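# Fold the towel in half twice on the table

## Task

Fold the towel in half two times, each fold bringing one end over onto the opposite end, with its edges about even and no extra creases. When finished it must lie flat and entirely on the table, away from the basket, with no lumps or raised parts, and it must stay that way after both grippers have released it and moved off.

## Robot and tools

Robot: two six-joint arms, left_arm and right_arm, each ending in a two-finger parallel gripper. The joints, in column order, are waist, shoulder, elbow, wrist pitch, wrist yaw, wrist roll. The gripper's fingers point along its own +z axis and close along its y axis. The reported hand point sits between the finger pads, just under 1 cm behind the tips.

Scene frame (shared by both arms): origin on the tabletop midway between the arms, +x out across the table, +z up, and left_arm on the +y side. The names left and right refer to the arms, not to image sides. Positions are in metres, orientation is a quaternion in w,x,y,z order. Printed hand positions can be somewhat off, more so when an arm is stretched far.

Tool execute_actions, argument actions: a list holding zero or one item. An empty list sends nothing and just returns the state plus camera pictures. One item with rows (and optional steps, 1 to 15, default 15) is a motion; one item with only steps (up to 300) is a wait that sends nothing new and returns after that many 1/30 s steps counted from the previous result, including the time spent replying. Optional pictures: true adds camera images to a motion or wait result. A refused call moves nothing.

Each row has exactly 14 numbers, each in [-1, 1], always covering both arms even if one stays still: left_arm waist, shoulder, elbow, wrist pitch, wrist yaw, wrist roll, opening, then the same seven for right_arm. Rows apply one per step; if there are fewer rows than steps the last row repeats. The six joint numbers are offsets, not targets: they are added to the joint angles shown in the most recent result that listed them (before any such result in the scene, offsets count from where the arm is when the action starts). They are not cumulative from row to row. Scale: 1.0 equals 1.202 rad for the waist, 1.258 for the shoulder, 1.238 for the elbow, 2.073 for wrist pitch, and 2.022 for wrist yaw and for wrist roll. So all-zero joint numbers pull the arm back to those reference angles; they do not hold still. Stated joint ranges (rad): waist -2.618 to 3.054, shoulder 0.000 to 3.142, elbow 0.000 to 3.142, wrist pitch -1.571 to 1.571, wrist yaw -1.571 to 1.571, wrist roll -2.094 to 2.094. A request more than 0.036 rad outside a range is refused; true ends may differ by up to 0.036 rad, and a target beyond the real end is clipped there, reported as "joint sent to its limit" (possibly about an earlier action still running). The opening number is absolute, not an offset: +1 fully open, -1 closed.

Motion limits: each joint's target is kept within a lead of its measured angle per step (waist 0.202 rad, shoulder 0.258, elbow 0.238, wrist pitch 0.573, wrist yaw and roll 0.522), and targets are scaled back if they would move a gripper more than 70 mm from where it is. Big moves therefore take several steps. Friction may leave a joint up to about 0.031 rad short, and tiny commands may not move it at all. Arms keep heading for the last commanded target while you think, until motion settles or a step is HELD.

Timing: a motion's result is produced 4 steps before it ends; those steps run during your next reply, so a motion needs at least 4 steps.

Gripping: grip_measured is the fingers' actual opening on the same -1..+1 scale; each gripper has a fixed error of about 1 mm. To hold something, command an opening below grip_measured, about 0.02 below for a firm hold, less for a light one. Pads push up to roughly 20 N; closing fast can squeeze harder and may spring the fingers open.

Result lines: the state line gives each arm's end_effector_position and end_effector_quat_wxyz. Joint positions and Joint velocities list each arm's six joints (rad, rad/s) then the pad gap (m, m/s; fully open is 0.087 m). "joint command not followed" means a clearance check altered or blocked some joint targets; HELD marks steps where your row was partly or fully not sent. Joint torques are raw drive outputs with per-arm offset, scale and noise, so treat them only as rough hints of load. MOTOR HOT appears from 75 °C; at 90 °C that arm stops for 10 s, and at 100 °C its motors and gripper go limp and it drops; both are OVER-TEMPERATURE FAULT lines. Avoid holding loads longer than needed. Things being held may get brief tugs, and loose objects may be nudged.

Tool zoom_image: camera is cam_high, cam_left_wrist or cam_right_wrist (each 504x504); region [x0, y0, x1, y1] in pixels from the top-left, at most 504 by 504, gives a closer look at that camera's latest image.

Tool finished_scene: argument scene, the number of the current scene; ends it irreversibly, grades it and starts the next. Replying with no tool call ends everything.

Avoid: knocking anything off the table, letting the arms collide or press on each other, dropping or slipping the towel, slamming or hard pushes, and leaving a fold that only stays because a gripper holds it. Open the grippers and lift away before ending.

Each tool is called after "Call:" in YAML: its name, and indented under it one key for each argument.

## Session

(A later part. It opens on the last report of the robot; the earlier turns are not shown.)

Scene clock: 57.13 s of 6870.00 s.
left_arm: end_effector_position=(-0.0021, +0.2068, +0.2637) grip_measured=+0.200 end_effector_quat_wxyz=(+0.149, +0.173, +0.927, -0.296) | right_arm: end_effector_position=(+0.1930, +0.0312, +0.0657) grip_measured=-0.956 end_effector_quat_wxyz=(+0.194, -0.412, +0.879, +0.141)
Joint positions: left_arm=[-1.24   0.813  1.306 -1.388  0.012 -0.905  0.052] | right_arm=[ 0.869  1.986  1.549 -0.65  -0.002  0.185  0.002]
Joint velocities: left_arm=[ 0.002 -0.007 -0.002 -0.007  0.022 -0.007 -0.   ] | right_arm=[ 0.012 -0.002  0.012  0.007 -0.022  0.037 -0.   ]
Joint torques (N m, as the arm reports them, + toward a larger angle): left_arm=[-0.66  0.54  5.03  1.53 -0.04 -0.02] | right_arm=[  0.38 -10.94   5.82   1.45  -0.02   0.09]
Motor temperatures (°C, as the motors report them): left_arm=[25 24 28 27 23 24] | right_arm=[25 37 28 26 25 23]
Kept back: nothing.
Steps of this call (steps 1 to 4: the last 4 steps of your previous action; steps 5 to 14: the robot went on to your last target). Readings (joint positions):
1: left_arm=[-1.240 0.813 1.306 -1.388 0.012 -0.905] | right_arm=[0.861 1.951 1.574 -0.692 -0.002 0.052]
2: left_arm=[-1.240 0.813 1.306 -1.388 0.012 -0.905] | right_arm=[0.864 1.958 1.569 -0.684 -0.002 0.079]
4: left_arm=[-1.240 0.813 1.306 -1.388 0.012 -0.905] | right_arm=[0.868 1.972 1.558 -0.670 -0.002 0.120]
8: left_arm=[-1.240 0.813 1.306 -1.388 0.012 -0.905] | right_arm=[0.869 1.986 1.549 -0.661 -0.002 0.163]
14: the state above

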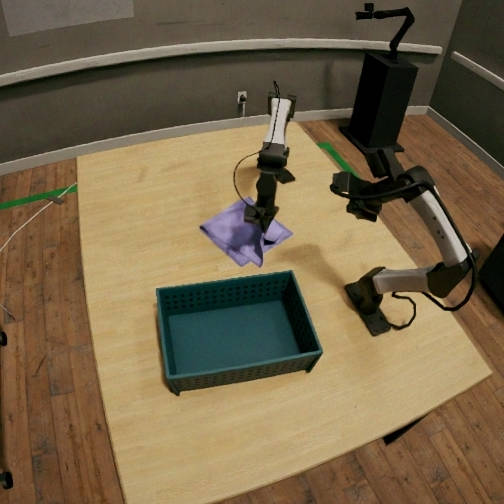

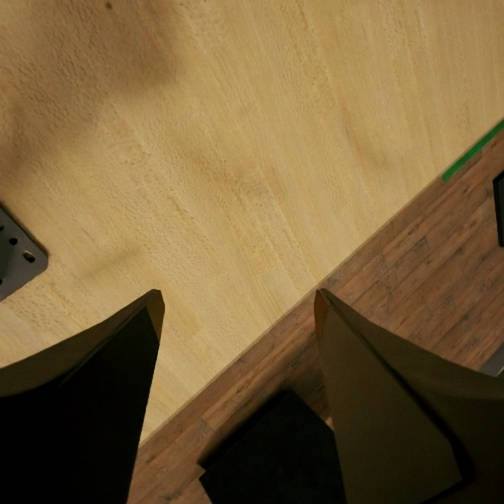

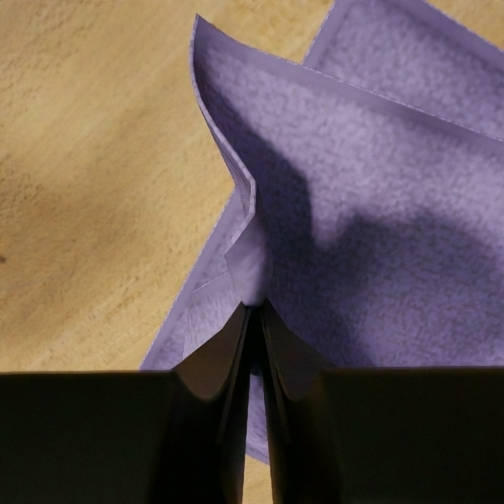

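Call:
execute_actions:
  actions:
    - {"rows":[[0,0,0,0,0,0,0.2,0,0,0,0,0,0,-0.8],[0,0,0,0,0,0,0.2,0,0,0,0,0,0,-0.5],[0,0,0,0,0,0,0.2,0,0,0,0,0,0,-0.2],[0,0,0,0,0,0,0.2,0,-0.02,0,0,0,-0.01,0.1],[0,0,0,0,0,0,0.2,0,-0.04,0,0,0,-0.02,0.1],[0,0,0,0,0,0,0.2,-0.01,-0.06,0.01,-0.02,0,-0.03,0.1],[0,0,0,0,0,0,0.2,-0.02,-0.08,0.02,-0.04,0,-0.04,0.1],[0,0,0,0,0,0,0.2,-0.03,-0.1,0.03,-0.06,0,-0.05,0.1],[0,0,0,0,0,0,0.2,-0.04,-0.12,0.04,-0.08,0,-0.06,0.1],[0,0,0,0,0,0,0.2,-0.05,-0.14,0.05,-0.1,0,-0.07,0.1],[0,0,0,0,0,0,0.2,-0.06,-0.16,0.06,-0.12,0,-0.08,0.1],[0,0,0,0,0,0,0.2,-0.07,-0.18,0.07,-0.13,0,-0.09,0.1],[0,0,0,0,0,0,0.2,-0.08,-0.19,0.08,-0.14,0,-0.095,0.1],[0,0,0,0,0,0,0.2,-0.09,-0.2,0.09,-0.15,0,-0.095,0.1],[0,0,0,0,0,0,0.2,-0.1,-0.2,0.1,-0.15,0,-0.095,0.1]]}

Call:
execute_actions:
  actions:
    - {"steps":18}
  pictures: true

Call:
zoom_image:
  camera: "cam_high"
  region: [170,140,330,300]

Scene clock: 57.93 s of 6870.00 s.
left_arm: end_effector_position=(-0.0021, +0.2068, +0.2637) grip_measured=+0.200 end_effector_quat_wxyz=(+0.149, +0.173, +0.927, -0.296) | right_arm: end_effector_position=(+0.1977, +0.0061, +0.1104) grip_measured=+0.100 end_effector_quat_wxyz=(+0.207, -0.434, +0.867, +0.133)
Joint positions: left_arm=[-1.24   0.813  1.306 -1.388  0.012 -0.905  0.052] | right_arm=[ 0.839  1.877  1.574 -0.771 -0.003  0.103  0.048]
Joint velocities: left_arm=[-0.017 -0.007  0.007 -0.066 -0.037 -0.051  0.   ] | right_arm=[-0.364 -0.833  0.374 -0.96   0.051 -0.432 -0.001]
Joint torques (N m, as the arm reports them, + toward a larger angle): left_arm=[-0.47  0.56  5.03  1.52 -0.08 -0.03] | right_arm=[ -1.93 -14.95   8.33   1.3   -0.07   0.  ]
Motor temperatures (°C, as the motors report them): left_arm=[25 24 28 27 23 24] | right_arm=[25 37 28 26 25 23]
Steps of this call (steps 1 to 13: the robot went on to your last target; steps 14 to 24: the first 11 steps of this action). Readings (joint positions):
14: left_arm=[-1.240 0.813 1.306 -1.388 0.012 -0.905] | right_arm=[0.869 1.986 1.549 -0.648 -0.002 0.192]
15: left_arm=[-1.240 0.813 1.306 -1.388 0.012 -0.905] | right_arm=[0.869 1.986 1.549 -0.648 -0.002 0.192]
17: left_arm=[-1.240 0.813 1.306 -1.388 0.012 -0.905] | right_arm=[0.869 1.986 1.549 -0.648 -0.002 0.189]
21: left_arm=[-1.240 0.813 1.306 -1.388 0.012 -0.905] | right_arm=[0.865 1.950 1.549 -0.685 -0.003 0.150]
24: the state above

Scene clock: 58.53 s of 6870.00 s.
left_arm: end_effector_position=(-0.0021, +0.2068, +0.2637) grip_measured=+0.200 end_effector_quat_wxyz=(+0.149, +0.173, +0.927, -0.296) | right_arm: end_effector_position=(+0.2180, -0.0377, +0.1898) grip_measured=+0.100 end_effector_quat_wxyz=(+0.251, -0.435, +0.855, +0.130)
Joint positions: left_arm=[-1.24   0.813  1.306 -1.388  0.012 -0.905  0.052] | right_arm=[ 0.751  1.723  1.672 -0.946 -0.003  0.004  0.048]
Joint velocities: left_arm=[ 0.002 -0.002 -0.002 -0.037 -0.022  0.051 -0.   ] | right_arm=[-0.007 -0.002  0.017 -0.051 -0.051  0.007  0.   ]
Joint torques (N m, as the arm reports them, + toward a larger angle): left_arm=[-0.64  0.48  5.07  1.54 -0.09 -0.02] | right_arm=[-0.88 -8.4   6.51  1.23 -0.04 -0.06]
Motor temperatures (°C, as the motors report them): left_arm=[25 24 28 27 23 24] | right_arm=[25 37 28 26 25 23]
Kept back: nothing.
Steps of this call (steps 1 to 4: the last 4 steps of your previous action; steps 5 to 18: the robot went on to your last target). Readings (joint positions):
1: left_arm=[-1.240 0.813 1.306 -1.388 0.012 -0.905] | right_arm=[0.825 1.847 1.587 -0.799 -0.003 0.086]
2: left_arm=[-1.240 0.813 1.306 -1.388 0.012 -0.905] | right_arm=[0.810 1.818 1.603 -0.825 -0.003 0.070]
4: left_arm=[-1.240 0.813 1.306 -1.388 0.012 -0.905] | right_arm=[0.780 1.766 1.637 -0.867 -0.003 0.045]
8: left_arm=[-1.240 0.813 1.306 -1.388 0.012 -0.905] | right_arm=[0.751 1.722 1.672 -0.898 -0.003 0.021]
18: the state above

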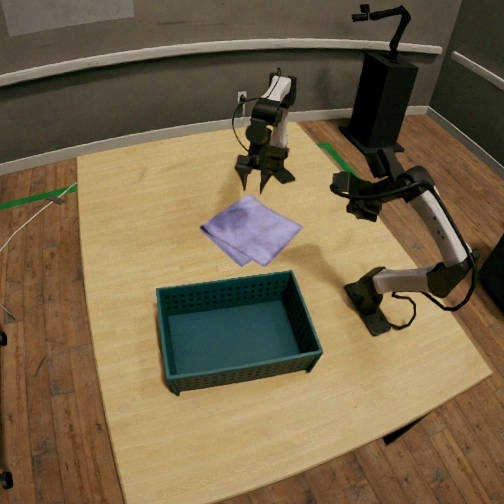

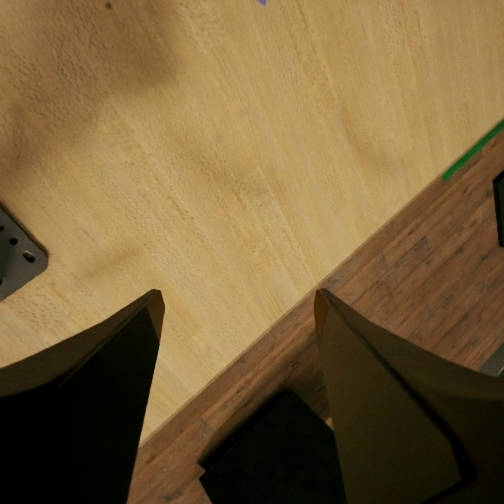

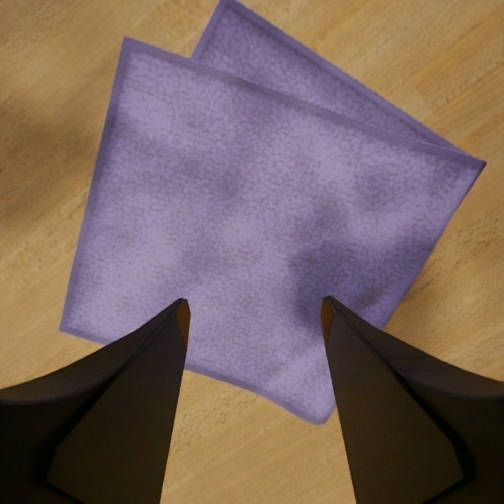

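Region (170, 140, 330, 300) of cam_high's 504x504 image, scaled by 3.150, with more detail than that image has.

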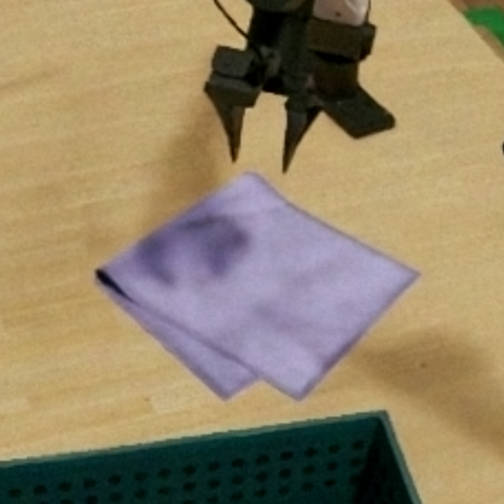

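Call:
execute_actions:
  actions:
    - {"rows":[[0.03,0,0,0,0,0.04,0,0.01,0,-0.03,-0.01,0,-0.07,0],[0.06,0,0,0,0,0.08,0,0.02,0,-0.06,-0.02,0,-0.14,0],[0.09,0,0,0,0,0.12,0,0.04,0,-0.09,-0.03,0,-0.21,0],[0.12,0,0,0,0,0.16,0,0.07,0,-0.12,-0.04,0,-0.28,0],[0.15,0,0,0,0,0.2,0,0.1,0,-0.15,-0.05,0,-0.35,0],[0.18,0,0,0,0,0.24,0,0.13,0,-0.18,-0.06,0,-0.42,0],[0.21,0,0,0,0,0.28,0,0.165,0,-0.21,-0.07,0,-0.49,0],[0.24,0,0,0,0,0.32,0,0.2,0,-0.24,-0.07,0,-0.56,0],[0.27,0,0,0,0,0.36,0,0.235,0,-0.27,-0.07,0,-0.63,0],[0.285,0.03,0.01,0,0,0.4,0,0.27,0.01,-0.29,-0.07,0,-0.7,0],[0.285,0.06,0.02,0,0,0.44,0,0.305,0.02,-0.31,-0.07,0,-0.77,0],[0.285,0.09,0.03,0,0,0.48,0,0.34,0.03,-0.32,-0.07,0,-0.84,0],[0.285,0.12,0.04,0,0,0.51,0,0.375,0.04,-0.32,-0.07,0,-0.91,0],[0.285,0.16,0.05,0,0,0.525,0,0.405,0.045,-0.32,-0.07,0,-0.96,0],[0.285,0.2,0.06,0,0,0.525,0,0.427,0.045,-0.32,-0.07,0,-1,0]]}

Call:
execute_actions:
  actions:
    - {"steps":14}

Scene clock: 60.77 s of 6870.00 s.
left_arm: end_effector_position=(+0.0577, +0.2374, +0.2544) grip_measured=+0.000 end_effector_quat_wxyz=(+0.257, +0.290, +0.899, -0.203) | right_arm: end_effector_position=(+0.1169, -0.0765, +0.0893) grip_measured=+0.000 end_effector_quat_wxyz=(-0.075, +0.865, -0.496, -0.013)
Joint positions: left_arm=[-0.929  0.823  1.309 -1.389  0.012 -0.339  0.044] | right_arm=[ 1.037  1.724  1.346 -1.041  0.002 -0.871  0.044]
Joint velocities: left_arm=[ 0.525  0.344  0.159 -0.037 -0.066  2.147  0.   ] | right_arm=[ 1.302  0.066 -0.852 -0.286 -0.037 -2.879 -0.001]
Joint torques (N m, as the arm reports them, + toward a larger angle): left_arm=[-0.47  3.45  6.01  1.7   0.   -0.02] | right_arm=[-0.11 -7.23  5.62  0.68 -0.15  0.01]
Motor temperatures (°C, as the motors report them): left_arm=[25 24 28 27 23 24] | right_arm=[25 37 28 26 25 23]
Steps of this call (steps 1 to 15: the robot went on to your last target; steps 16 to 56: nothing new was sent; steps 57 to 67: the first 11 steps of this action). Readings (joint positions):
57: left_arm=[-1.235 0.813 1.306 -1.388 0.013 -0.895] | right_arm=[0.751 1.723 1.669 -0.950 -0.003 -0.016]
58: left_arm=[-1.220 0.813 1.306 -1.388 0.014 -0.871] | right_arm=[0.752 1.723 1.660 -0.949 -0.002 -0.058]
60: left_arm=[-1.163 0.813 1.306 -1.388 0.015 -0.790] | right_arm=[0.767 1.721 1.612 -0.952 -0.000 -0.198]
64: left_arm=[-1.022 0.813 1.306 -1.388 0.014 -0.553] | right_arm=[0.896 1.721 1.456 -1.002 0.003 -0.578]
67: the state above

Scene clock: 61.23 s of 6870.00 s.
left_arm: end_effector_position=(+0.0984, +0.2194, +0.2327) grip_measured=+0.000 end_effector_quat_wxyz=(+0.216, +0.494, +0.836, -0.099) | right_arm: end_effector_position=(+0.0530, -0.0420, +0.0609) grip_measured=+0.000 end_effector_quat_wxyz=(-0.003, +0.993, +0.118, -0.002)
Joint positions: left_arm=[-0.909  1.076  1.365 -1.38   0.012  0.125  0.044] | right_arm=[ 1.27   1.772  1.285 -1.078 -0.004 -1.915  0.044]
Joint velocities: left_arm=[ 0.012 -0.012 -0.012  0.037  0.022  0.183  0.   ] | right_arm=[-0.012  0.007 -0.002 -0.037 -0.007 -0.637  0.001]
Joint torques (N m, as the arm reports them, + toward a larger angle): left_arm=[ 0.4  -2.26  6.65  1.2   0.    0.03] | right_arm=[-0.89 -8.14  5.1   0.24 -0.04 -0.12]
Motor temperatures (°C, as the motors report them): left_arm=[25 24 28 27 23 24] | right_arm=[25 37 28 26 25 23]
Kept back: nothing.
Steps of this call (steps 1 to 4: the last 4 steps of your previous action; steps 5 to 14: the robot went on to your last target). Readings (joint positions):
1: left_arm=[-0.918 0.841 1.316 -1.390 0.012 -0.265] | right_arm=[1.083 1.729 1.321 -1.052 0.001 -0.968]
2: left_arm=[-0.912 0.869 1.327 -1.390 0.012 -0.192] | right_arm=[1.126 1.738 1.304 -1.061 0.000 -1.066]
4: left_arm=[-0.909 0.949 1.354 -1.390 0.012 -0.070] | right_arm=[1.205 1.760 1.289 -1.073 -0.001 -1.261]
8: left_arm=[-0.909 1.073 1.365 -1.380 0.012 0.060] | right_arm=[1.271 1.772 1.285 -1.078 -0.004 -1.644]
14: the state above

Call:
execute_actions:
  actions:
    - {"rows":[[0,0.04,0.035,0,0,0.015,0,0,0,0,0,0,-0.065,0],[0,0.09,0.07,0,0,0.015,0,0,0,0,0,0,-0.065,0],[0,0.14,0.105,0,0,0.015,0,0,0,0,0,0,-0.065,0],[0,0.2,0.14,0,0,0.015,0,0,0,0,0,0,-0.065,0],[0,0.26,0.175,0,0,0.015,0,0,0,0,0,0,-0.065,0],[0,0.32,0.21,0.01,0,0.015,0,0,0,0,0,0,-0.065,0],[0,0.38,0.245,0.02,0,0.015,0,0,0,0,0,0,-0.065,0],[0,0.44,0.27,0.03,0,0.015,0,0,0,0,0,0,-0.065,0],[0,0.5,0.288,0.04,0,0.015,0,0,0,0,0,0,-0.065,0],[0,0.56,0.288,0.05,0,0.015,0,0,0,0,0,0,-0.065,0],[0,0.62,0.288,0.06,0,0.015,0,0,0,0,0,0,-0.065,0],[0,0.68,0.288,0.07,0,0.015,0,0,0,0,0,0,-0.065,0],[0,0.73,0.288,0.08,0,0.015,0,0,0,0,0,0,-0.065,0],[0,0.77,0.288,0.09,0,0.015,0,0,0,0,0,0,-0.065,0],[0,0.795,0.288,0.09,0,0.015,0,0,0,0,0,0,-0.065,0]]}

Call:
execute_actions:
  actions:
    - {"steps":18}
  pictures: true

Scene clock: 61.90 s of 6870.00 s.
left_arm: end_effector_position=(+0.1766, +0.1141, +0.1940) grip_measured=+0.000 end_effector_quat_wxyz=(+0.133, +0.512, +0.847, -0.062) | right_arm: end_effector_position=(+0.0516, -0.0373, +0.0609) grip_measured=+0.000 end_effector_quat_wxyz=(-0.003, +0.984, +0.176, -0.001)
Joint positions: left_arm=[-0.909  1.671  1.707 -1.313  0.012  0.147  0.044] | right_arm=[ 1.27   1.772  1.285 -1.078 -0.004 -2.033  0.044]
Joint velocities: left_arm=[ 0.007  1.941  0.286  0.564 -0.022  0.022 -0.001] | right_arm=[-0.012  0.002  0.002 -0.007 -0.022  0.051 -0.001]
Joint torques (N m, as the arm reports them, + toward a larger angle): left_arm=[-0.61 -5.46  5.5   0.7   0.04  0.  ] | right_arm=[-0.41 -9.01  5.57  0.34 -0.05 -0.13]
Motor temperatures (°C, as the motors report them): left_arm=[25 24 28 27 23 24] | right_arm=[25 37 28 26 25 23]
Steps of this call (steps 1 to 9: the robot went on to your last target; steps 10 to 20: the first 11 steps of this action). Readings (joint positions):
10: left_arm=[-0.909 1.079 1.369 -1.382 0.012 0.145] | right_arm=[1.270 1.772 1.285 -1.078 -0.004 -2.003]
11: left_arm=[-0.909 1.095 1.386 -1.389 0.012 0.146] | right_arm=[1.270 1.772 1.285 -1.078 -0.004 -2.010]
13: left_arm=[-0.909 1.174 1.460 -1.398 0.012 0.147] | right_arm=[1.270 1.772 1.285 -1.078 -0.004 -2.019]
17: left_arm=[-0.909 1.454 1.641 -1.372 0.012 0.147] | right_arm=[1.270 1.772 1.285 -1.078 -0.004 -2.029]
20: the state above

Scene clock: 62.50 s of 6870.00 s.
left_arm: end_effector_position=(+0.1971, +0.0862, +0.0654) grip_measured=+0.000 end_effector_quat_wxyz=(-0.002, +0.517, +0.856, -0.006) | right_arm: end_effector_position=(+0.0516, -0.0371, +0.0609) grip_measured=+0.000 end_effector_quat_wxyz=(-0.003, +0.984, +0.178, -0.001)
Joint positions: left_arm=[-0.909  2.073  1.714 -1.211  0.012  0.147  0.044] | right_arm=[ 1.27   1.772  1.285 -1.078 -0.004 -2.036  0.044]
Joint velocities: left_arm=[ 0.012 -0.007  0.017 -0.037  0.007 -0.022  0.001] | right_arm=[-0.022 -0.022 -0.002  0.051  0.051  0.022  0.   ]
Joint torques (N m, as the arm reports them, + toward a larger angle): left_arm=[-0.52 -9.8   6.21  0.65  0.01  0.01] | right_arm=[-0.42 -8.79  5.7   0.31 -0.1  -0.11]
Motor temperatures (°C, as the motors report them): left_arm=[25 24 28 27 23 24] | right_arm=[25 37 28 26 25 23]
Kept back: nothing.
Steps of this call (steps 1 to 4: the last 4 steps of your previous action; steps 5 to 18: the robot went on to your last target). Readings (joint positions):
1: left_arm=[-0.909 1.739 1.712 -1.294 0.012 0.147] | right_arm=[1.270 1.772 1.285 -1.078 -0.004 -2.034]
2: left_arm=[-0.909 1.806 1.714 -1.278 0.012 0.147] | right_arm=[1.270 1.772 1.285 -1.078 -0.004 -2.034]
4: left_arm=[-0.909 1.940 1.714 -1.248 0.012 0.147] | right_arm=[1.270 1.772 1.285 -1.078 -0.004 -2.035]
8: left_arm=[-0.909 2.115 1.714 -1.217 0.012 0.147] | right_arm=[1.270 1.772 1.285 -1.078 -0.004 -2.036]
18: the state above

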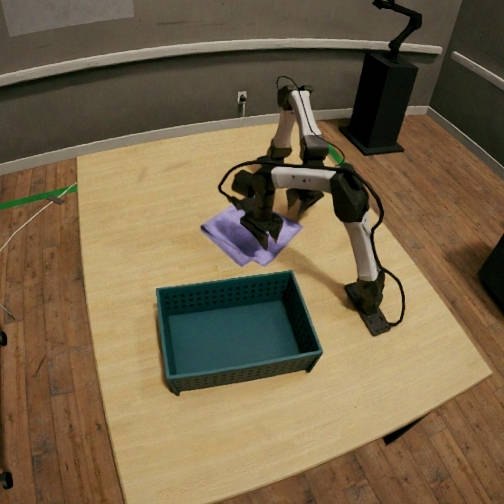

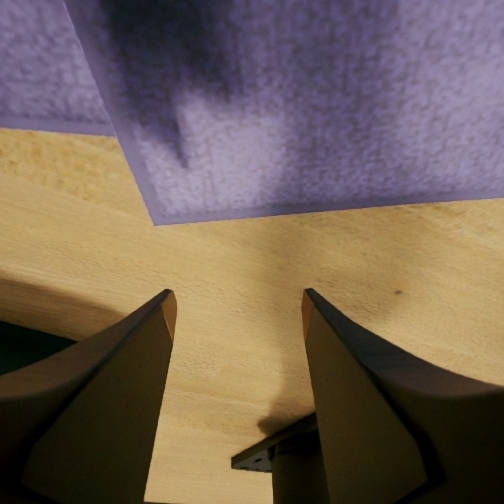

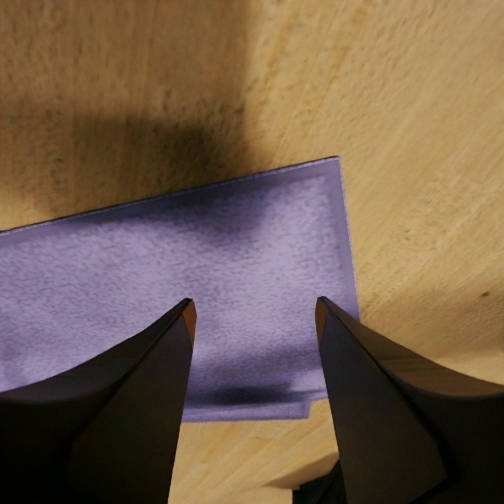

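Call:
execute_actions:
  actions:
    - {"rows":[[0,0.005,-0.008,0.012,0,0,0,0,0.003,-0.011,0.012,0,0,0],[0,0.01,-0.016,0.024,0,0,0,0,0.006,-0.022,0.024,0,0,0],[0,0.015,-0.024,0.036,0,0,0,0,0.01,-0.033,0.036,0,0,0],[0,0.02,-0.032,0.048,0,0,0,0,0.014,-0.044,0.048,0,0,0],[0,0.025,-0.04,0.06,0,0,0,0,0.018,-0.055,0.06,0,0,0],[0,0.03,-0.048,0.072,0,0,0,0,0.022,-0.066,0.072,0,0,0],[0,0.035,-0.056,0.084,0,0,0,0,0.026,-0.077,0.084,0,0,0],[0,0.04,-0.064,0.09,0,0,0,0,0.03,-0.088,0.095,0,0,0],[0,0.047,-0.072,0.09,0,0,0,0,0.035,-0.1,0.095,0,0,0],[0,0.054,-0.08,0.09,0,0,0,0,0.04,-0.112,0.095,0,0,0],[0,0.062,-0.08,0.09,0,0,0,0,0.047,-0.112,0.095,0,0,0],[0,0.07,-0.08,0.09,0,0,0,0,0.055,-0.112,0.095,0,0,0],[0,0.078,-0.08,0.09,0,0,0,0,0.063,-0.112,0.095,0,0,0],[0,0.086,-0.08,0.09,0,0,0,0,0.071,-0.112,0.095,0,0,0],[0,0.094,-0.08,0.09,0,0,0,0,0.078,-0.112,0.095,0,0,0]]}

Call:
execute_actions:
  actions:
    - {"steps":14}
  pictures: true

Scene clock: 63.30 s of 6870.00 s.
left_arm: end_effector_position=(+0.2056, +0.0745, +0.0358) grip_measured=+0.000 end_effector_quat_wxyz=(+0.017, +0.517, +0.856, -0.014) | right_arm: end_effector_position=(+0.0515, -0.0376, +0.0301) grip_measured=+0.000 end_effector_quat_wxyz=(-0.012, +0.984, +0.178, +0.001)
Joint positions: left_arm=[-0.909  2.108  1.654 -1.075  0.012  0.147  0.044] | right_arm=[ 1.27   1.791  1.178 -0.935 -0.004 -2.037  0.044]
Joint velocities: left_arm=[ 0.007  0.335 -0.227  0.286 -0.037  0.022 -0.   ] | right_arm=[-0.007  0.247 -0.32   0.242  0.051 -0.007 -0.001]
Joint torques (N m, as the arm reports them, + toward a larger angle): left_arm=[-0.58 -8.54  3.94  0.71  0.03 -0.08] | right_arm=[-0.27 -6.8   4.14  0.5  -0.08  0.03]
Motor temperatures (°C, as the motors report them): left_arm=[25 24 28 27 23 24] | right_arm=[25 37 28 26 25 23]
Steps of this call (steps 1 to 13: the robot went on to your last target; steps 14 to 24: the first 11 steps of this action). Readings (joint positions):
14: left_arm=[-0.909 2.073 1.714 -1.210 0.012 0.147] | right_arm=[1.270 1.772 1.285 -1.078 -0.004 -2.037]
15: left_arm=[-0.909 2.073 1.714 -1.207 0.012 0.147] | right_arm=[1.270 1.772 1.283 -1.073 -0.004 -2.037]
17: left_arm=[-0.909 2.073 1.712 -1.188 0.012 0.147] | right_arm=[1.270 1.772 1.270 -1.048 -0.004 -2.037]
21: left_arm=[-0.909 2.082 1.683 -1.115 0.012 0.147] | right_arm=[1.270 1.774 1.216 -0.979 -0.004 -2.037]
24: the state above

Scene clock: 63.77 s of 6870.00 s.
left_arm: end_effector_position=(+0.2031, +0.0787, +0.0114) grip_measured=+0.000 end_effector_quat_wxyz=(-0.006, +0.517, +0.856, -0.003) | right_arm: end_effector_position=(+0.0516, -0.0418, +0.0096) grip_measured=+0.000 end_effector_quat_wxyz=(+0.010, +0.984, +0.178, -0.004)
Joint positions: left_arm=[-0.909  2.166  1.638 -1.053  0.01   0.147  0.044] | right_arm=[ 1.27   1.844  1.161 -0.907 -0.001 -2.037  0.044]
Joint velocities: left_arm=[ 0.007  0.002 -0.002  0.037 -0.037 -0.051  0.   ] | right_arm=[-0.002  0.002  0.012  0.037 -0.037 -0.007 -0.001]
Joint torques (N m, as the arm reports them, + toward a larger angle): left_arm=[-0.52 -8.57  4.16  0.72  0.05 -0.07] | right_arm=[-0.38 -6.84  4.41  0.45 -0.13 -0.03]
Motor temperatures (°C, as the motors report them): left_arm=[25 24 28 27 23 24] | right_arm=[25 37 28 26 25 23]
Kept back: nothing.
Steps of this call (steps 1 to 4: the last 4 steps of your previous action; steps 5 to 14: the robot went on to your last target). Readings (joint positions):
1: left_arm=[-0.909 2.120 1.648 -1.069 0.012 0.147] | right_arm=[1.270 1.801 1.170 -0.929 -0.004 -2.037]
2: left_arm=[-0.909 2.133 1.644 -1.064 0.012 0.147] | right_arm=[1.270 1.812 1.165 -0.924 -0.004 -2.037]
4: left_arm=[-0.909 2.158 1.639 -1.057 0.012 0.147] | right_arm=[1.270 1.835 1.161 -0.916 -0.004 -2.037]
8: left_arm=[-0.909 2.165 1.638 -1.053 0.010 0.147] | right_arm=[1.270 1.844 1.161 -0.908 -0.001 -2.037]
14: the state above

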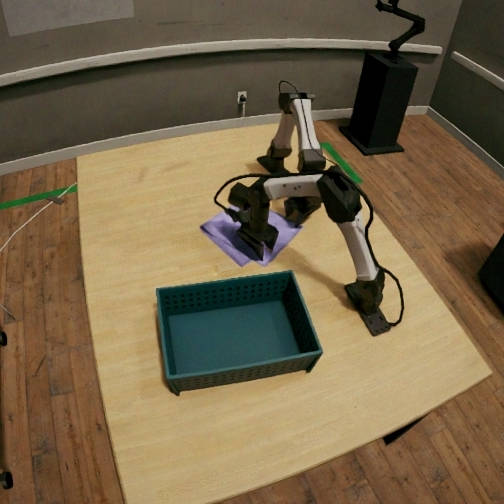

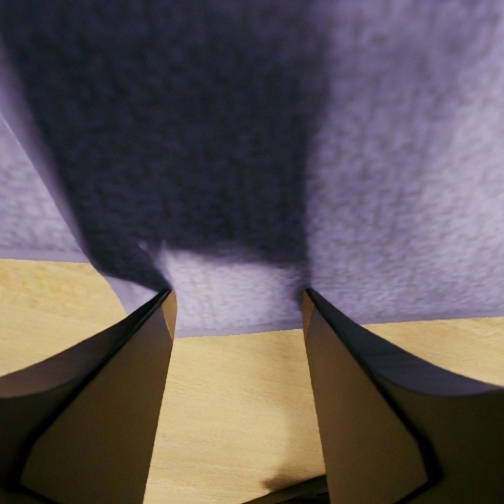

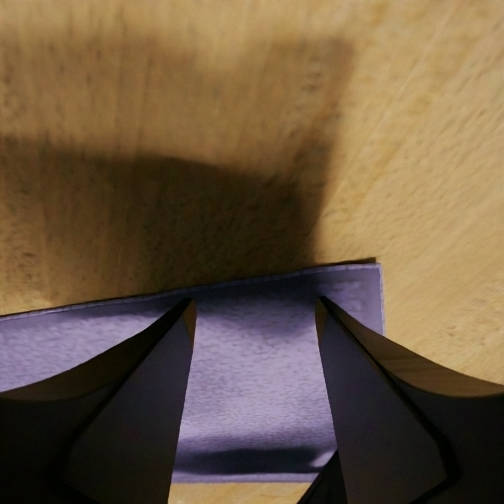

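Both on cloth. Close.

Call:
execute_actions:
  actions:
    - {"rows":[[0,0.032,0,0,0,0,0,0,0.032,0,0,0,0,0],[0,0.032,0,0,0,0,-0.1,0,0.032,0,0,0,0,-0.1],[0,0.032,0,0,0,0,-0.2,0,0.032,0,0,0,0,-0.2],[0,0.032,0,0,0,0,-0.3,0,0.032,0,0,0,0,-0.3],[0,0.032,0,0,0,0,-0.4,0,0.032,0,0,0,0,-0.4],[0,0.032,0,0,0,0,-0.5,0,0.032,0,0,0,0,-0.5],[0,0.032,0,0,0,0,-0.6,0,0.032,0,0,0,0,-0.6],[0,0.032,0,0,0,0,-0.7,0,0.032,0,0,0,0,-0.7],[0,0.032,0,0,0,0,-0.8,0,0.032,0,0,0,0,-0.8],[0,0.032,0,0,0,0,-0.9,0,0.032,0,0,0,0,-0.9],[0,0.032,0,0,0,0,-1,0,0.032,0,0,0,0,-1]]}

Call:
execute_actions:
  actions:
    - {"steps":5}
  pictures: true

Scene clock: 64.30 s of 6870.00 s.
left_arm: end_effector_position=(+0.2026, +0.0788, +0.0111) grip_measured=-0.929 end_effector_quat_wxyz=(-0.008, +0.517, +0.856, -0.003) | right_arm: end_effector_position=(+0.0541, -0.0398, +0.0102) grip_measured=-0.941 end_effector_quat_wxyz=(+0.007, +0.984, +0.178, +0.004)
Joint positions: left_arm=[-0.909  2.167  1.638 -1.054  0.012  0.147  0.003] | right_arm=[ 1.27   1.844  1.161 -0.899  0.012 -2.037  0.003]
Joint velocities: left_arm=[ 0.017  0.012  0.002  0.007  0.051  0.022 -0.112] | right_arm=[ 0.007  0.017 -0.007  0.022  0.095 -0.051 -0.102]
Joint torques (N m, as the arm reports them, + toward a larger angle): left_arm=[-0.41 -7.92  5.55  0.5  -0.17 -0.09] | right_arm=[-0.43 -5.79  5.21  0.14 -0.32 -0.03]
Motor temperatures (°C, as the motors report them): left_arm=[25 25 28 27 23 24] | right_arm=[25 37 28 26 25 23]
Steps of this call (steps 1 to 5: the robot went on to your last target; steps 6 to 16: the first 11 steps of this action). Readings (joint positions):
6: left_arm=[-0.909 2.166 1.638 -1.053 0.010 0.147] | right_arm=[1.270 1.844 1.161 -0.907 -0.001 -2.037]
7: left_arm=[-0.909 2.166 1.638 -1.053 0.008 0.147] | right_arm=[1.270 1.844 1.161 -0.907 -0.001 -2.037]
9: left_arm=[-0.909 2.167 1.638 -1.053 0.003 0.147] | right_arm=[1.270 1.844 1.161 -0.903 0.000 -2.037]
13: left_arm=[-0.909 2.167 1.638 -1.053 0.003 0.147] | right_arm=[1.270 1.844 1.161 -0.901 0.007 -2.037]
16: the state above

Scene clock: 64.47 s of 6870.00 s.
left_arm: end_effector_position=(+0.2023, +0.0786, +0.0111) grip_measured=-0.928 end_effector_quat_wxyz=(-0.008, +0.517, +0.856, -0.004) | right_arm: end_effector_position=(+0.0546, -0.0396, +0.0103) grip_measured=-0.932 end_effector_quat_wxyz=(+0.007, +0.984, +0.178, +0.005)
Joint positions: left_arm=[-0.909  2.167  1.638 -1.054  0.014  0.147  0.003] | right_arm=[ 1.27   1.844  1.161 -0.898  0.014 -2.037  0.003]
Joint velocities: left_arm=[ 0.002 -0.002  0.012  0.007  0.007 -0.007  0.001] | right_arm=[ 0.002  0.007  0.007 -0.022 -0.081  0.081 -0.   ]
Joint torques (N m, as the arm reports them, + toward a larger angle): left_arm=[-0.36 -7.85  5.41  0.5   0.01 -0.09] | right_arm=[-0.33 -5.56  5.36  0.23 -0.18  0.01]
Motor temperatures (°C, as the motors report them): left_arm=[25 25 28 27 23 24] | right_arm=[25 37 28 26 25 23]
Kept back: nothing.
Steps of this call (steps 1 to 4: the last 4 steps of your previous action; step 5: the robot went on to your last target). Readings (joint positions):
1: left_arm=[-0.909 2.167 1.638 -1.054 0.013 0.147] | right_arm=[1.270 1.844 1.161 -0.898 0.013 -2.037]
2: left_arm=[-0.909 2.167 1.638 -1.054 0.014 0.147] | right_arm=[1.270 1.844 1.161 -0.898 0.014 -2.037]
4: left_arm=[-0.909 2.167 1.638 -1.054 0.014 0.147] | right_arm=[1.270 1.844 1.161 -0.898 0.014 -2.037]
5: the state above

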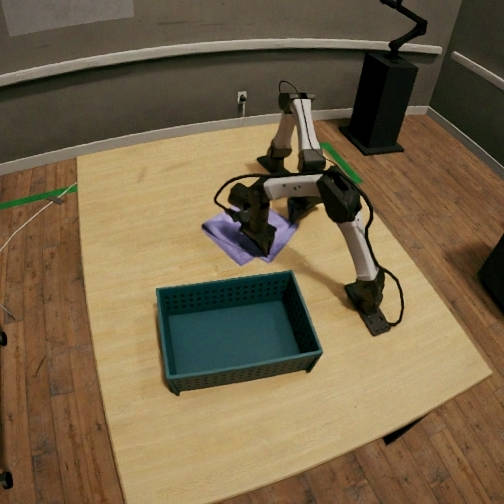

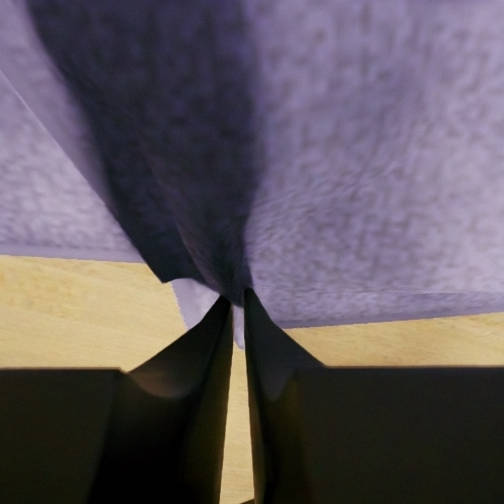

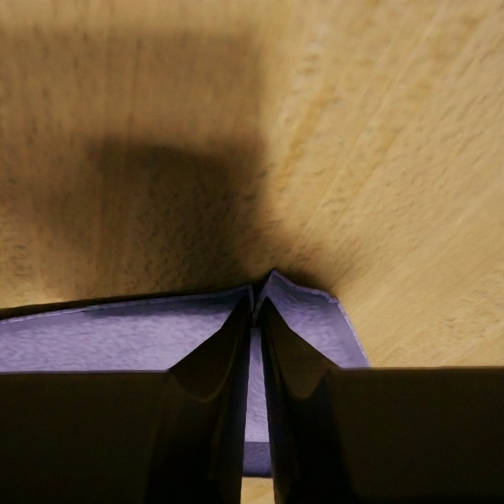

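Call:
execute_actions:
  actions:
    - {"rows":[[0,-0.005,0.008,-0.006,0,0,-1,0,-0.006,0.008,-0.007,0,0,-1],[0,-0.01,0.016,-0.012,0,0,-1,0,-0.012,0.017,-0.014,0,0,-1],[0,-0.015,0.024,-0.018,0,0,-1,0,-0.018,0.025,-0.021,0,0,-1],[0,-0.02,0.032,-0.024,0,0,-1,0,-0.024,0.033,-0.028,0,0,-1],[0,-0.025,0.04,-0.03,0,0,-1,0,-0.03,0.042,-0.035,0,0,-1],[0,-0.03,0.048,-0.036,0,0,-1,0,-0.036,0.05,-0.042,0,0,-1],[0,-0.035,0.056,-0.042,0,0,-1,0,-0.042,0.058,-0.049,0,0,-1],[0,-0.04,0.064,-0.048,0,0,-1,0,-0.048,0.067,-0.056,0,0,-1],[0,-0.045,0.072,-0.054,0,0,-1,0,-0.054,0.075,-0.063,0,0,-1],[0,-0.05,0.08,-0.06,0,0,-1,0,-0.06,0.083,-0.07,0,0,-1],[0,-0.055,0.088,-0.067,0,0,-1,0,-0.065,0.092,-0.078,0,0,-1],[0,-0.055,0.096,-0.074,0,0,-1,0,-0.065,0.1,-0.086,0,0,-1]]}

Call:
execute_actions:
  actions:
    - {"steps":10}

Scene clock: 65.37 s of 6870.00 s.
left_arm: end_effector_position=(+0.2064, +0.0717, +0.0444) grip_measured=-0.934 end_effector_quat_wxyz=(+0.012, +0.517, +0.856, -0.015) | right_arm: end_effector_position=(+0.0564, -0.0306, +0.0422) grip_measured=-0.955 end_effector_quat_wxyz=(-0.009, +0.984, +0.178, +0.013)
Joint positions: left_arm=[-0.909  2.122  1.71  -1.125  0.018  0.147  0.003] | right_arm=[ 1.27   1.802  1.238 -0.983  0.019 -2.037  0.002]
Joint velocities: left_arm=[-0.002 -0.222  0.315 -0.344  0.037 -0.022 -0.001] | right_arm=[-0.002 -0.247  0.325 -0.403 -0.007  0.022 -0.001]
Joint torques (N m, as the arm reports them, + toward a larger angle): left_arm=[ -0.48 -10.98   6.95   0.42  -0.01  -0.07] | right_arm=[ -0.36 -11.18   6.89   0.28  -0.12  -0.04]
Motor temperatures (°C, as the motors report them): left_arm=[25 25 28 27 23 24] | right_arm=[25 37 28 26 25 23]
Steps of this call (steps 1 to 15: the robot went on to your last target; step 16: nothing new was sent; steps 17 to 27: the first 11 steps of this action). Readings (joint positions):
17: left_arm=[-0.909 2.165 1.638 -1.054 0.014 0.147] | right_arm=[1.270 1.844 1.162 -0.898 0.016 -2.037]
18: left_arm=[-0.909 2.163 1.638 -1.055 0.015 0.147] | right_arm=[1.270 1.844 1.164 -0.898 0.018 -2.037]
20: left_arm=[-0.909 2.159 1.645 -1.064 0.017 0.147] | right_arm=[1.270 1.844 1.175 -0.906 0.019 -2.037]
24: left_arm=[-0.909 2.144 1.678 -1.096 0.018 0.147] | right_arm=[1.270 1.827 1.207 -0.943 0.019 -2.037]
27: the state above

Scene clock: 65.70 s of 6870.00 s.
left_arm: end_effector_position=(+0.2058, +0.0725, +0.0637) grip_measured=-0.934 end_effector_quat_wxyz=(+0.017, +0.517, +0.856, -0.017) | right_arm: end_effector_position=(+0.0561, -0.0341, +0.0575) grip_measured=-0.955 end_effector_quat_wxyz=(-0.006, +0.984, +0.178, +0.012)
Joint positions: left_arm=[-0.909  2.094  1.745 -1.177  0.018  0.147  0.003] | right_arm=[ 1.27   1.777  1.272 -1.047  0.019 -2.037  0.002]
Joint velocities: left_arm=[-0.002 -0.007 -0.002 -0.037  0.022  0.007 -0.   ] | right_arm=[ 0.022  0.002 -0.012 -0.11  -0.007 -0.022  0.001]
Joint torques (N m, as the arm reports them, + toward a larger angle): left_arm=[-0.5  -9.84  6.41  0.4  -0.02 -0.07] | right_arm=[ -0.38 -10.16   6.54   0.12  -0.11   0.03]
Motor temperatures (°C, as the motors report them): left_arm=[25 25 28 27 23 24] | right_arm=[25 37 29 26 25 23]
Kept back: nothing.
Steps of this call (steps 1 to 4: the last 4 steps of your previous action; steps 5 to 10: the robot went on to your last target). Readings (joint positions):
1: left_arm=[-0.909 2.115 1.721 -1.137 0.018 0.147] | right_arm=[1.270 1.794 1.250 -0.997 0.019 -2.037]
2: left_arm=[-0.909 2.108 1.731 -1.146 0.018 0.147] | right_arm=[1.270 1.787 1.260 -1.010 0.019 -2.037]
4: left_arm=[-0.909 2.097 1.742 -1.157 0.018 0.147] | right_arm=[1.270 1.778 1.270 -1.025 0.019 -2.037]
8: left_arm=[-0.909 2.094 1.745 -1.172 0.018 0.147] | right_arm=[1.270 1.777 1.272 -1.044 0.019 -2.037]
10: the state above

Call:
execute_actions:
  actions:
    - {"rows":[[0.008,0.02,0.03,-0.015,0,0.008,-1,-0.015,0.002,0.002,-0.014,0,0,-1],[0.012,0.04,0.06,-0.023,0,0.017,-1,-0.027,0.004,0.004,-0.014,0,0,-1],[0.016,0.06,0.09,-0.031,0,0.025,-1,-0.039,0.006,0.006,-0.014,0,0,-1],[0.02,0.08,0.123,-0.039,0,0.033,-1,-0.05,0.008,0.008,-0.014,0,0,-1],[0.024,0.1,0.156,-0.047,0,0.042,-1,-0.061,0.01,0.011,-0.014,0,0,-1],[0.028,0.12,0.189,-0.055,0,0.05,-1,-0.071,0.012,0.014,-0.014,0,0,-1],[0.032,0.14,0.222,-0.063,0,0.058,-1,-0.081,0.014,0.017,-0.014,0,0,-1],[0.035,0.16,0.255,-0.071,0,0.067,-1,-0.09,0.016,0.02,-0.014,0,0,-1],[0.038,0.18,0.288,-0.079,0,0.075,-1,-0.099,0.018,0.022,-0.014,0,0,-1],[0.041,0.2,0.321,-0.088,0,0.083,-1,-0.107,0.02,0.024,-0.014,0,0,-1],[0.044,0.22,0.354,-0.097,0,0.092,-1,-0.115,0.022,0.026,-0.014,0,0,-1],[0.046,0.24,0.387,-0.106,0,0.1,-1,-0.122,0.024,0.028,-0.014,0,0,-1],[0.048,0.26,0.42,-0.115,0,0.108,-1,-0.129,0.025,0.03,-0.014,0,0,-1],[0.05,0.28,0.453,-0.124,0,0.117,-1,-0.135,0.025,0.03,-0.014,0,0,-1],[0.052,0.297,0.485,-0.133,0,0.125,-1,-0.14,0.025,0.03,-0.014,0,0,-1]]}

Call:
execute_actions:
  actions:
    - {"steps":18}
  pictures: true

Call:
zoom_image:
  camera: "cam_high"
  region: [170,140,330,300]

Scene clock: 66.53 s of 6870.00 s.
left_arm: end_effector_position=(+0.2535, +0.0402, +0.0652) grip_measured=-0.935 end_effector_quat_wxyz=(+0.032, +0.549, +0.835, -0.021) | right_arm: end_effector_position=(+0.0928, -0.0451, +0.0593) grip_measured=-0.955 end_effector_quat_wxyz=(-0.004, +0.992, +0.123, +0.012)
Joint positions: left_arm=[-0.874  2.308  2.1   -1.29   0.019  0.258  0.003] | right_arm=[ 1.158  1.777  1.28  -1.058  0.019 -2.037  0.002]
Joint velocities: left_arm=[ 0.115  0.755  1.194 -0.432  0.022  0.418 -0.001] | right_arm=[-0.295  0.002  0.125 -0.037 -0.037 -0.037  0.   ]
Joint torques (N m, as the arm reports them, + toward a larger angle): left_arm=[  0.23 -10.41   6.45   0.5   -0.01   0.  ] | right_arm=[-0.87 -6.45  6.71  0.23 -0.06 -0.04]
Motor temperatures (°C, as the motors report them): left_arm=[25 26 29 27 23 24] | right_arm=[25 37 29 26 25 23]
Steps of this call (steps 1 to 14: the robot went on to your last target; steps 15 to 25: the first 11 steps of this action). Readings (joint positions):
15: left_arm=[-0.909 2.095 1.749 -1.185 0.019 0.148] | right_arm=[1.269 1.777 1.272 -1.050 0.019 -2.037]
16: left_arm=[-0.909 2.101 1.761 -1.194 0.019 0.151] | right_arm=[1.267 1.777 1.272 -1.050 0.019 -2.037]
18: left_arm=[-0.907 2.133 1.818 -1.214 0.019 0.166] | right_arm=[1.250 1.777 1.272 -1.051 0.019 -2.037]
22: left_arm=[-0.890 2.230 1.979 -1.251 0.019 0.214] | right_arm=[1.194 1.777 1.272 -1.056 0.019 -2.037]
25: the state above

Scene clock: 67.13 s of 6870.00 s.
left_arm: end_effector_position=(+0.2704, +0.0378, +0.0593) grip_measured=-0.935 end_effector_quat_wxyz=(+0.006, +0.595, +0.804, -0.012) | right_arm: end_effector_position=(+0.1098, -0.0469, +0.0631) grip_measured=-0.956 end_effector_quat_wxyz=(-0.010, +0.995, +0.098, +0.015)
Joint positions: left_arm=[-0.858  2.454  2.327 -1.428  0.02   0.386  0.003] | right_arm=[ 1.11   1.777  1.294 -1.058  0.02  -2.037  0.002]
Joint velocities: left_arm=[-0.017 -0.002 -0.007  0.007 -0.022  0.066 -0.   ] | right_arm=[-0.012 -0.012  0.007  0.066 -0.051  0.007  0.001]
Joint torques (N m, as the arm reports them, + toward a larger angle): left_arm=[  0.45 -11.49   6.87   0.35   0.03   0.05] | right_arm=[-1.15 -6.34  6.86  0.18 -0.02  0.01]
Motor temperatures (°C, as the motors report them): left_arm=[25 26 29 27 23 24] | right_arm=[25 36 29 26 25 23]
Kept back: nothing.
Steps of this call (steps 1 to 4: the last 4 steps of your previous action; steps 5 to 18: the robot went on to your last target). Readings (joint positions):
1: left_arm=[-0.869 2.334 2.140 -1.305 0.019 0.273] | right_arm=[1.149 1.777 1.284 -1.058 0.019 -2.037]
2: left_arm=[-0.866 2.359 2.181 -1.322 0.019 0.288] | right_arm=[1.139 1.777 1.288 -1.058 0.019 -2.037]
4: left_arm=[-0.861 2.410 2.262 -1.356 0.019 0.320] | right_arm=[1.123 1.777 1.293 -1.058 0.019 -2.037]
8: left_arm=[-0.858 2.452 2.321 -1.392 0.020 0.361] | right_arm=[1.110 1.777 1.294 -1.058 0.020 -2.037]
18: the state above

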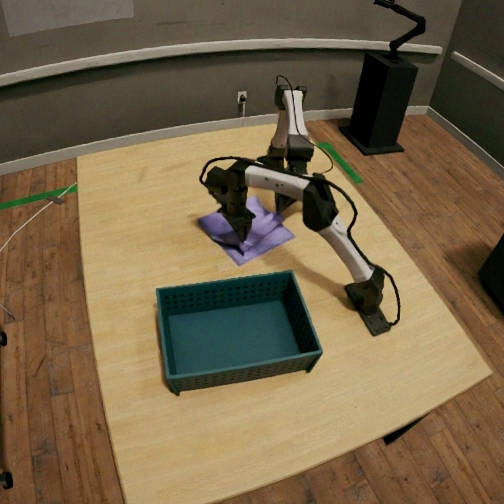

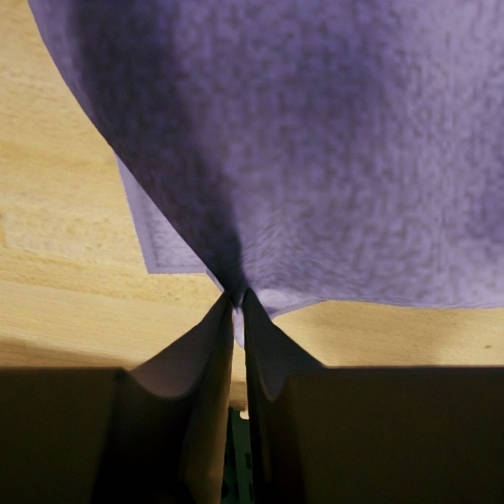

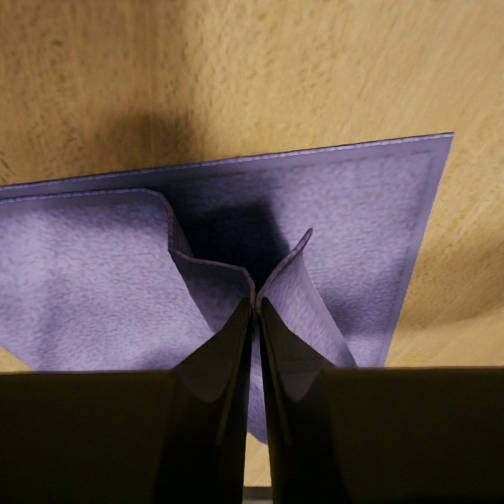

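Region (170, 140, 330, 300) of cam_high's 504x504 image, scaled by 3.150, with more detail than that image has.

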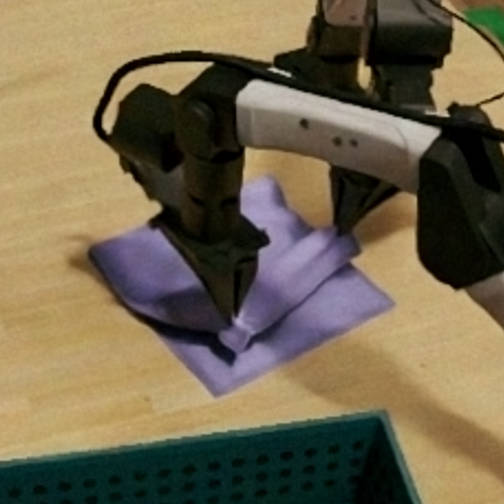

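Call:
execute_actions:
  actions:
    - {"rows":[[0.01,-0.006,-0.017,0.006,0,0,-1,0.004,0.025,0.012,0,0,0,-1],[0.012,-0.012,-0.033,0.012,0,0,-1,0.008,0.033,0.017,0.002,0,0,-1],[0.014,-0.018,-0.05,0.018,0,0,-1,0.012,0.041,0.022,0.004,0,0,-1],[0.016,-0.024,-0.067,0.024,0,0,-1,0.016,0.049,0.027,0.006,0,0,-1],[0.018,-0.03,-0.083,0.03,0,0,-1,0.02,0.057,0.032,0.008,0,0,-1],[0.02,-0.036,-0.1,0.036,0,0,-1,0.024,0.065,0.037,0.01,0,0,-1],[0.022,-0.042,-0.117,0.042,0,0,-1,0.028,0.073,0.042,0.012,0,0,-1],[0.024,-0.048,-0.133,0.048,0,0,-1,0.032,0.081,0.047,0.014,0,0,-1],[0.026,-0.054,-0.15,0.054,0,0,-1,0.036,0.089,0.052,0.016,0,0,-1],[0.028,-0.06,-0.167,0.06,0,0,-1,0.04,0.097,0.057,0.018,0,0,-1],[0.03,-0.066,-0.183,0.066,0,0,-1,0.044,0.105,0.062,0.02,0,0,-1],[0.032,-0.072,-0.2,0.072,0,0,-1,0.048,0.113,0.067,0.022,0,0,-1],[0.034,-0.078,-0.217,0.078,0,0,-1,0.052,0.121,0.071,0.025,0,0,-1],[0.035,-0.084,-0.233,0.084,0,0,-1,0.055,0.129,0.074,0.028,0,0,-1],[0.035,-0.088,-0.25,0.09,0,0,-1,0.057,0.137,0.077,0.03,0,0,-1]]}

Call:
execute_actions:
  actions:
    - {"steps":16}
  pictures: true

Scene clock: 68.07 s of 6870.00 s.
left_arm: end_effector_position=(+0.2657, +0.0558, +0.0469) grip_measured=-0.935 end_effector_quat_wxyz=(-0.009, +0.588, +0.809, -0.009) | right_arm: end_effector_position=(+0.1030, -0.0289, +0.0453) grip_measured=-0.956 end_effector_quat_wxyz=(+0.002, +0.993, +0.114, +0.010)
Joint positions: left_arm=[-0.839  2.39   2.16  -1.353  0.021  0.389  0.003] | right_arm=[ 1.141  1.871  1.343 -1.039  0.02  -2.037  0.002]
Joint velocities: left_arm=[ 0.076 -0.217 -0.613  0.374  0.051 -0.007 -0.   ] | right_arm=[ 0.115  0.276  0.173  0.11   0.007  0.022 -0.001]
Joint torques (N m, as the arm reports them, + toward a larger angle): left_arm=[  0.41 -12.5    4.32   0.58   0.02  -0.11] | right_arm=[ 0.87 -7.97  6.76  0.36 -0.05 -0.05]
Motor temperatures (°C, as the motors report them): left_arm=[25 27 29 27 23 24] | right_arm=[25 36 29 26 25 23]
Steps of this call (steps 1 to 15: the robot went on to your last target; steps 16 to 17: nothing new was sent; steps 18 to 28: the first 11 steps of this action). Readings (joint positions):
18: left_arm=[-0.858 2.454 2.327 -1.430 0.020 0.389] | right_arm=[1.110 1.777 1.294 -1.058 0.020 -2.037]
19: left_arm=[-0.858 2.452 2.324 -1.428 0.020 0.389] | right_arm=[1.110 1.779 1.294 -1.058 0.020 -2.037]
21: left_arm=[-0.857 2.442 2.300 -1.415 0.020 0.389] | right_arm=[1.110 1.792 1.302 -1.058 0.020 -2.037]
25: left_arm=[-0.849 2.411 2.222 -1.383 0.020 0.389] | right_arm=[1.125 1.837 1.325 -1.051 0.020 -2.037]
28: the state above

Scene clock: 68.60 s of 6870.00 s.
left_arm: end_effector_position=(+0.2647, +0.0642, +0.0346) grip_measured=-0.935 end_effector_quat_wxyz=(-0.007, +0.583, +0.812, -0.011) | right_arm: end_effector_position=(+0.0976, -0.0123, +0.0326) grip_measured=-0.956 end_effector_quat_wxyz=(-0.000, +0.992, +0.126, +0.011)
Joint positions: left_arm=[-0.827  2.35   2.042 -1.27   0.024  0.389  0.003] | right_arm=[ 1.166  1.932  1.371 -1.002  0.021 -2.037  0.002]
Joint velocities: left_arm=[-0.017 -0.012 -0.002  0.007  0.022  0.037  0.001] | right_arm=[-0.022  0.002  0.007 -0.007 -0.022  0.037  0.001]
Joint torques (N m, as the arm reports them, + toward a larger angle): left_arm=[  0.43 -12.     4.09   0.68   0.01  -0.11] | right_arm=[ 0.43 -9.    6.89  0.39 -0.06 -0.01]
Motor temperatures (°C, as the motors report them): left_arm=[25 27 29 26 23 24] | right_arm=[25 36 29 26 25 23]
Kept back: nothing.
Steps of this call (steps 1 to 4: the last 4 steps of your previous action; steps 5 to 16: the robot went on to your last target). Readings (joint positions):
1: left_arm=[-0.837 2.383 2.139 -1.343 0.022 0.389] | right_arm=[1.146 1.881 1.349 -1.035 0.020 -2.037]
2: left_arm=[-0.834 2.376 2.118 -1.331 0.022 0.389] | right_arm=[1.150 1.891 1.355 -1.030 0.020 -2.037]
4: left_arm=[-0.830 2.362 2.076 -1.309 0.022 0.389] | right_arm=[1.159 1.910 1.366 -1.020 0.020 -2.037]
8: left_arm=[-0.827 2.354 2.042 -1.288 0.023 0.389] | right_arm=[1.166 1.931 1.371 -1.006 0.020 -2.037]
16: the state above

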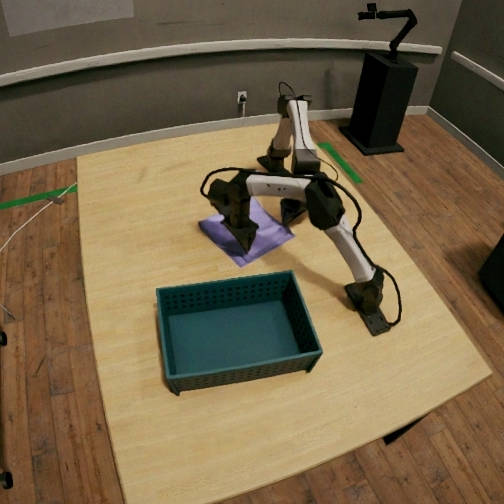

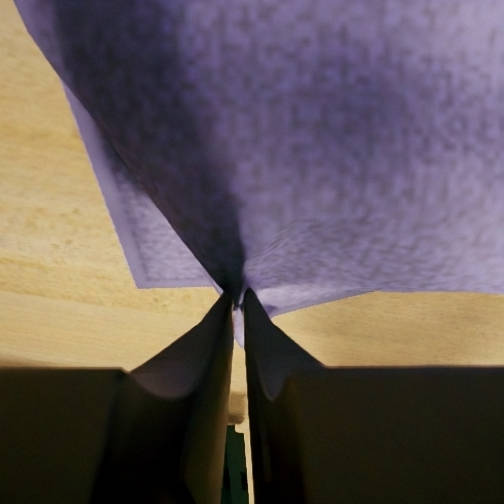

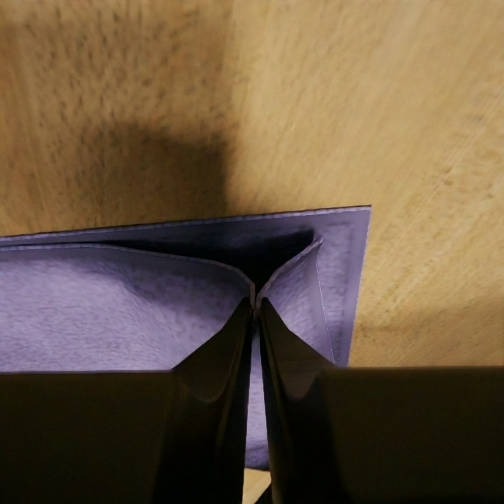

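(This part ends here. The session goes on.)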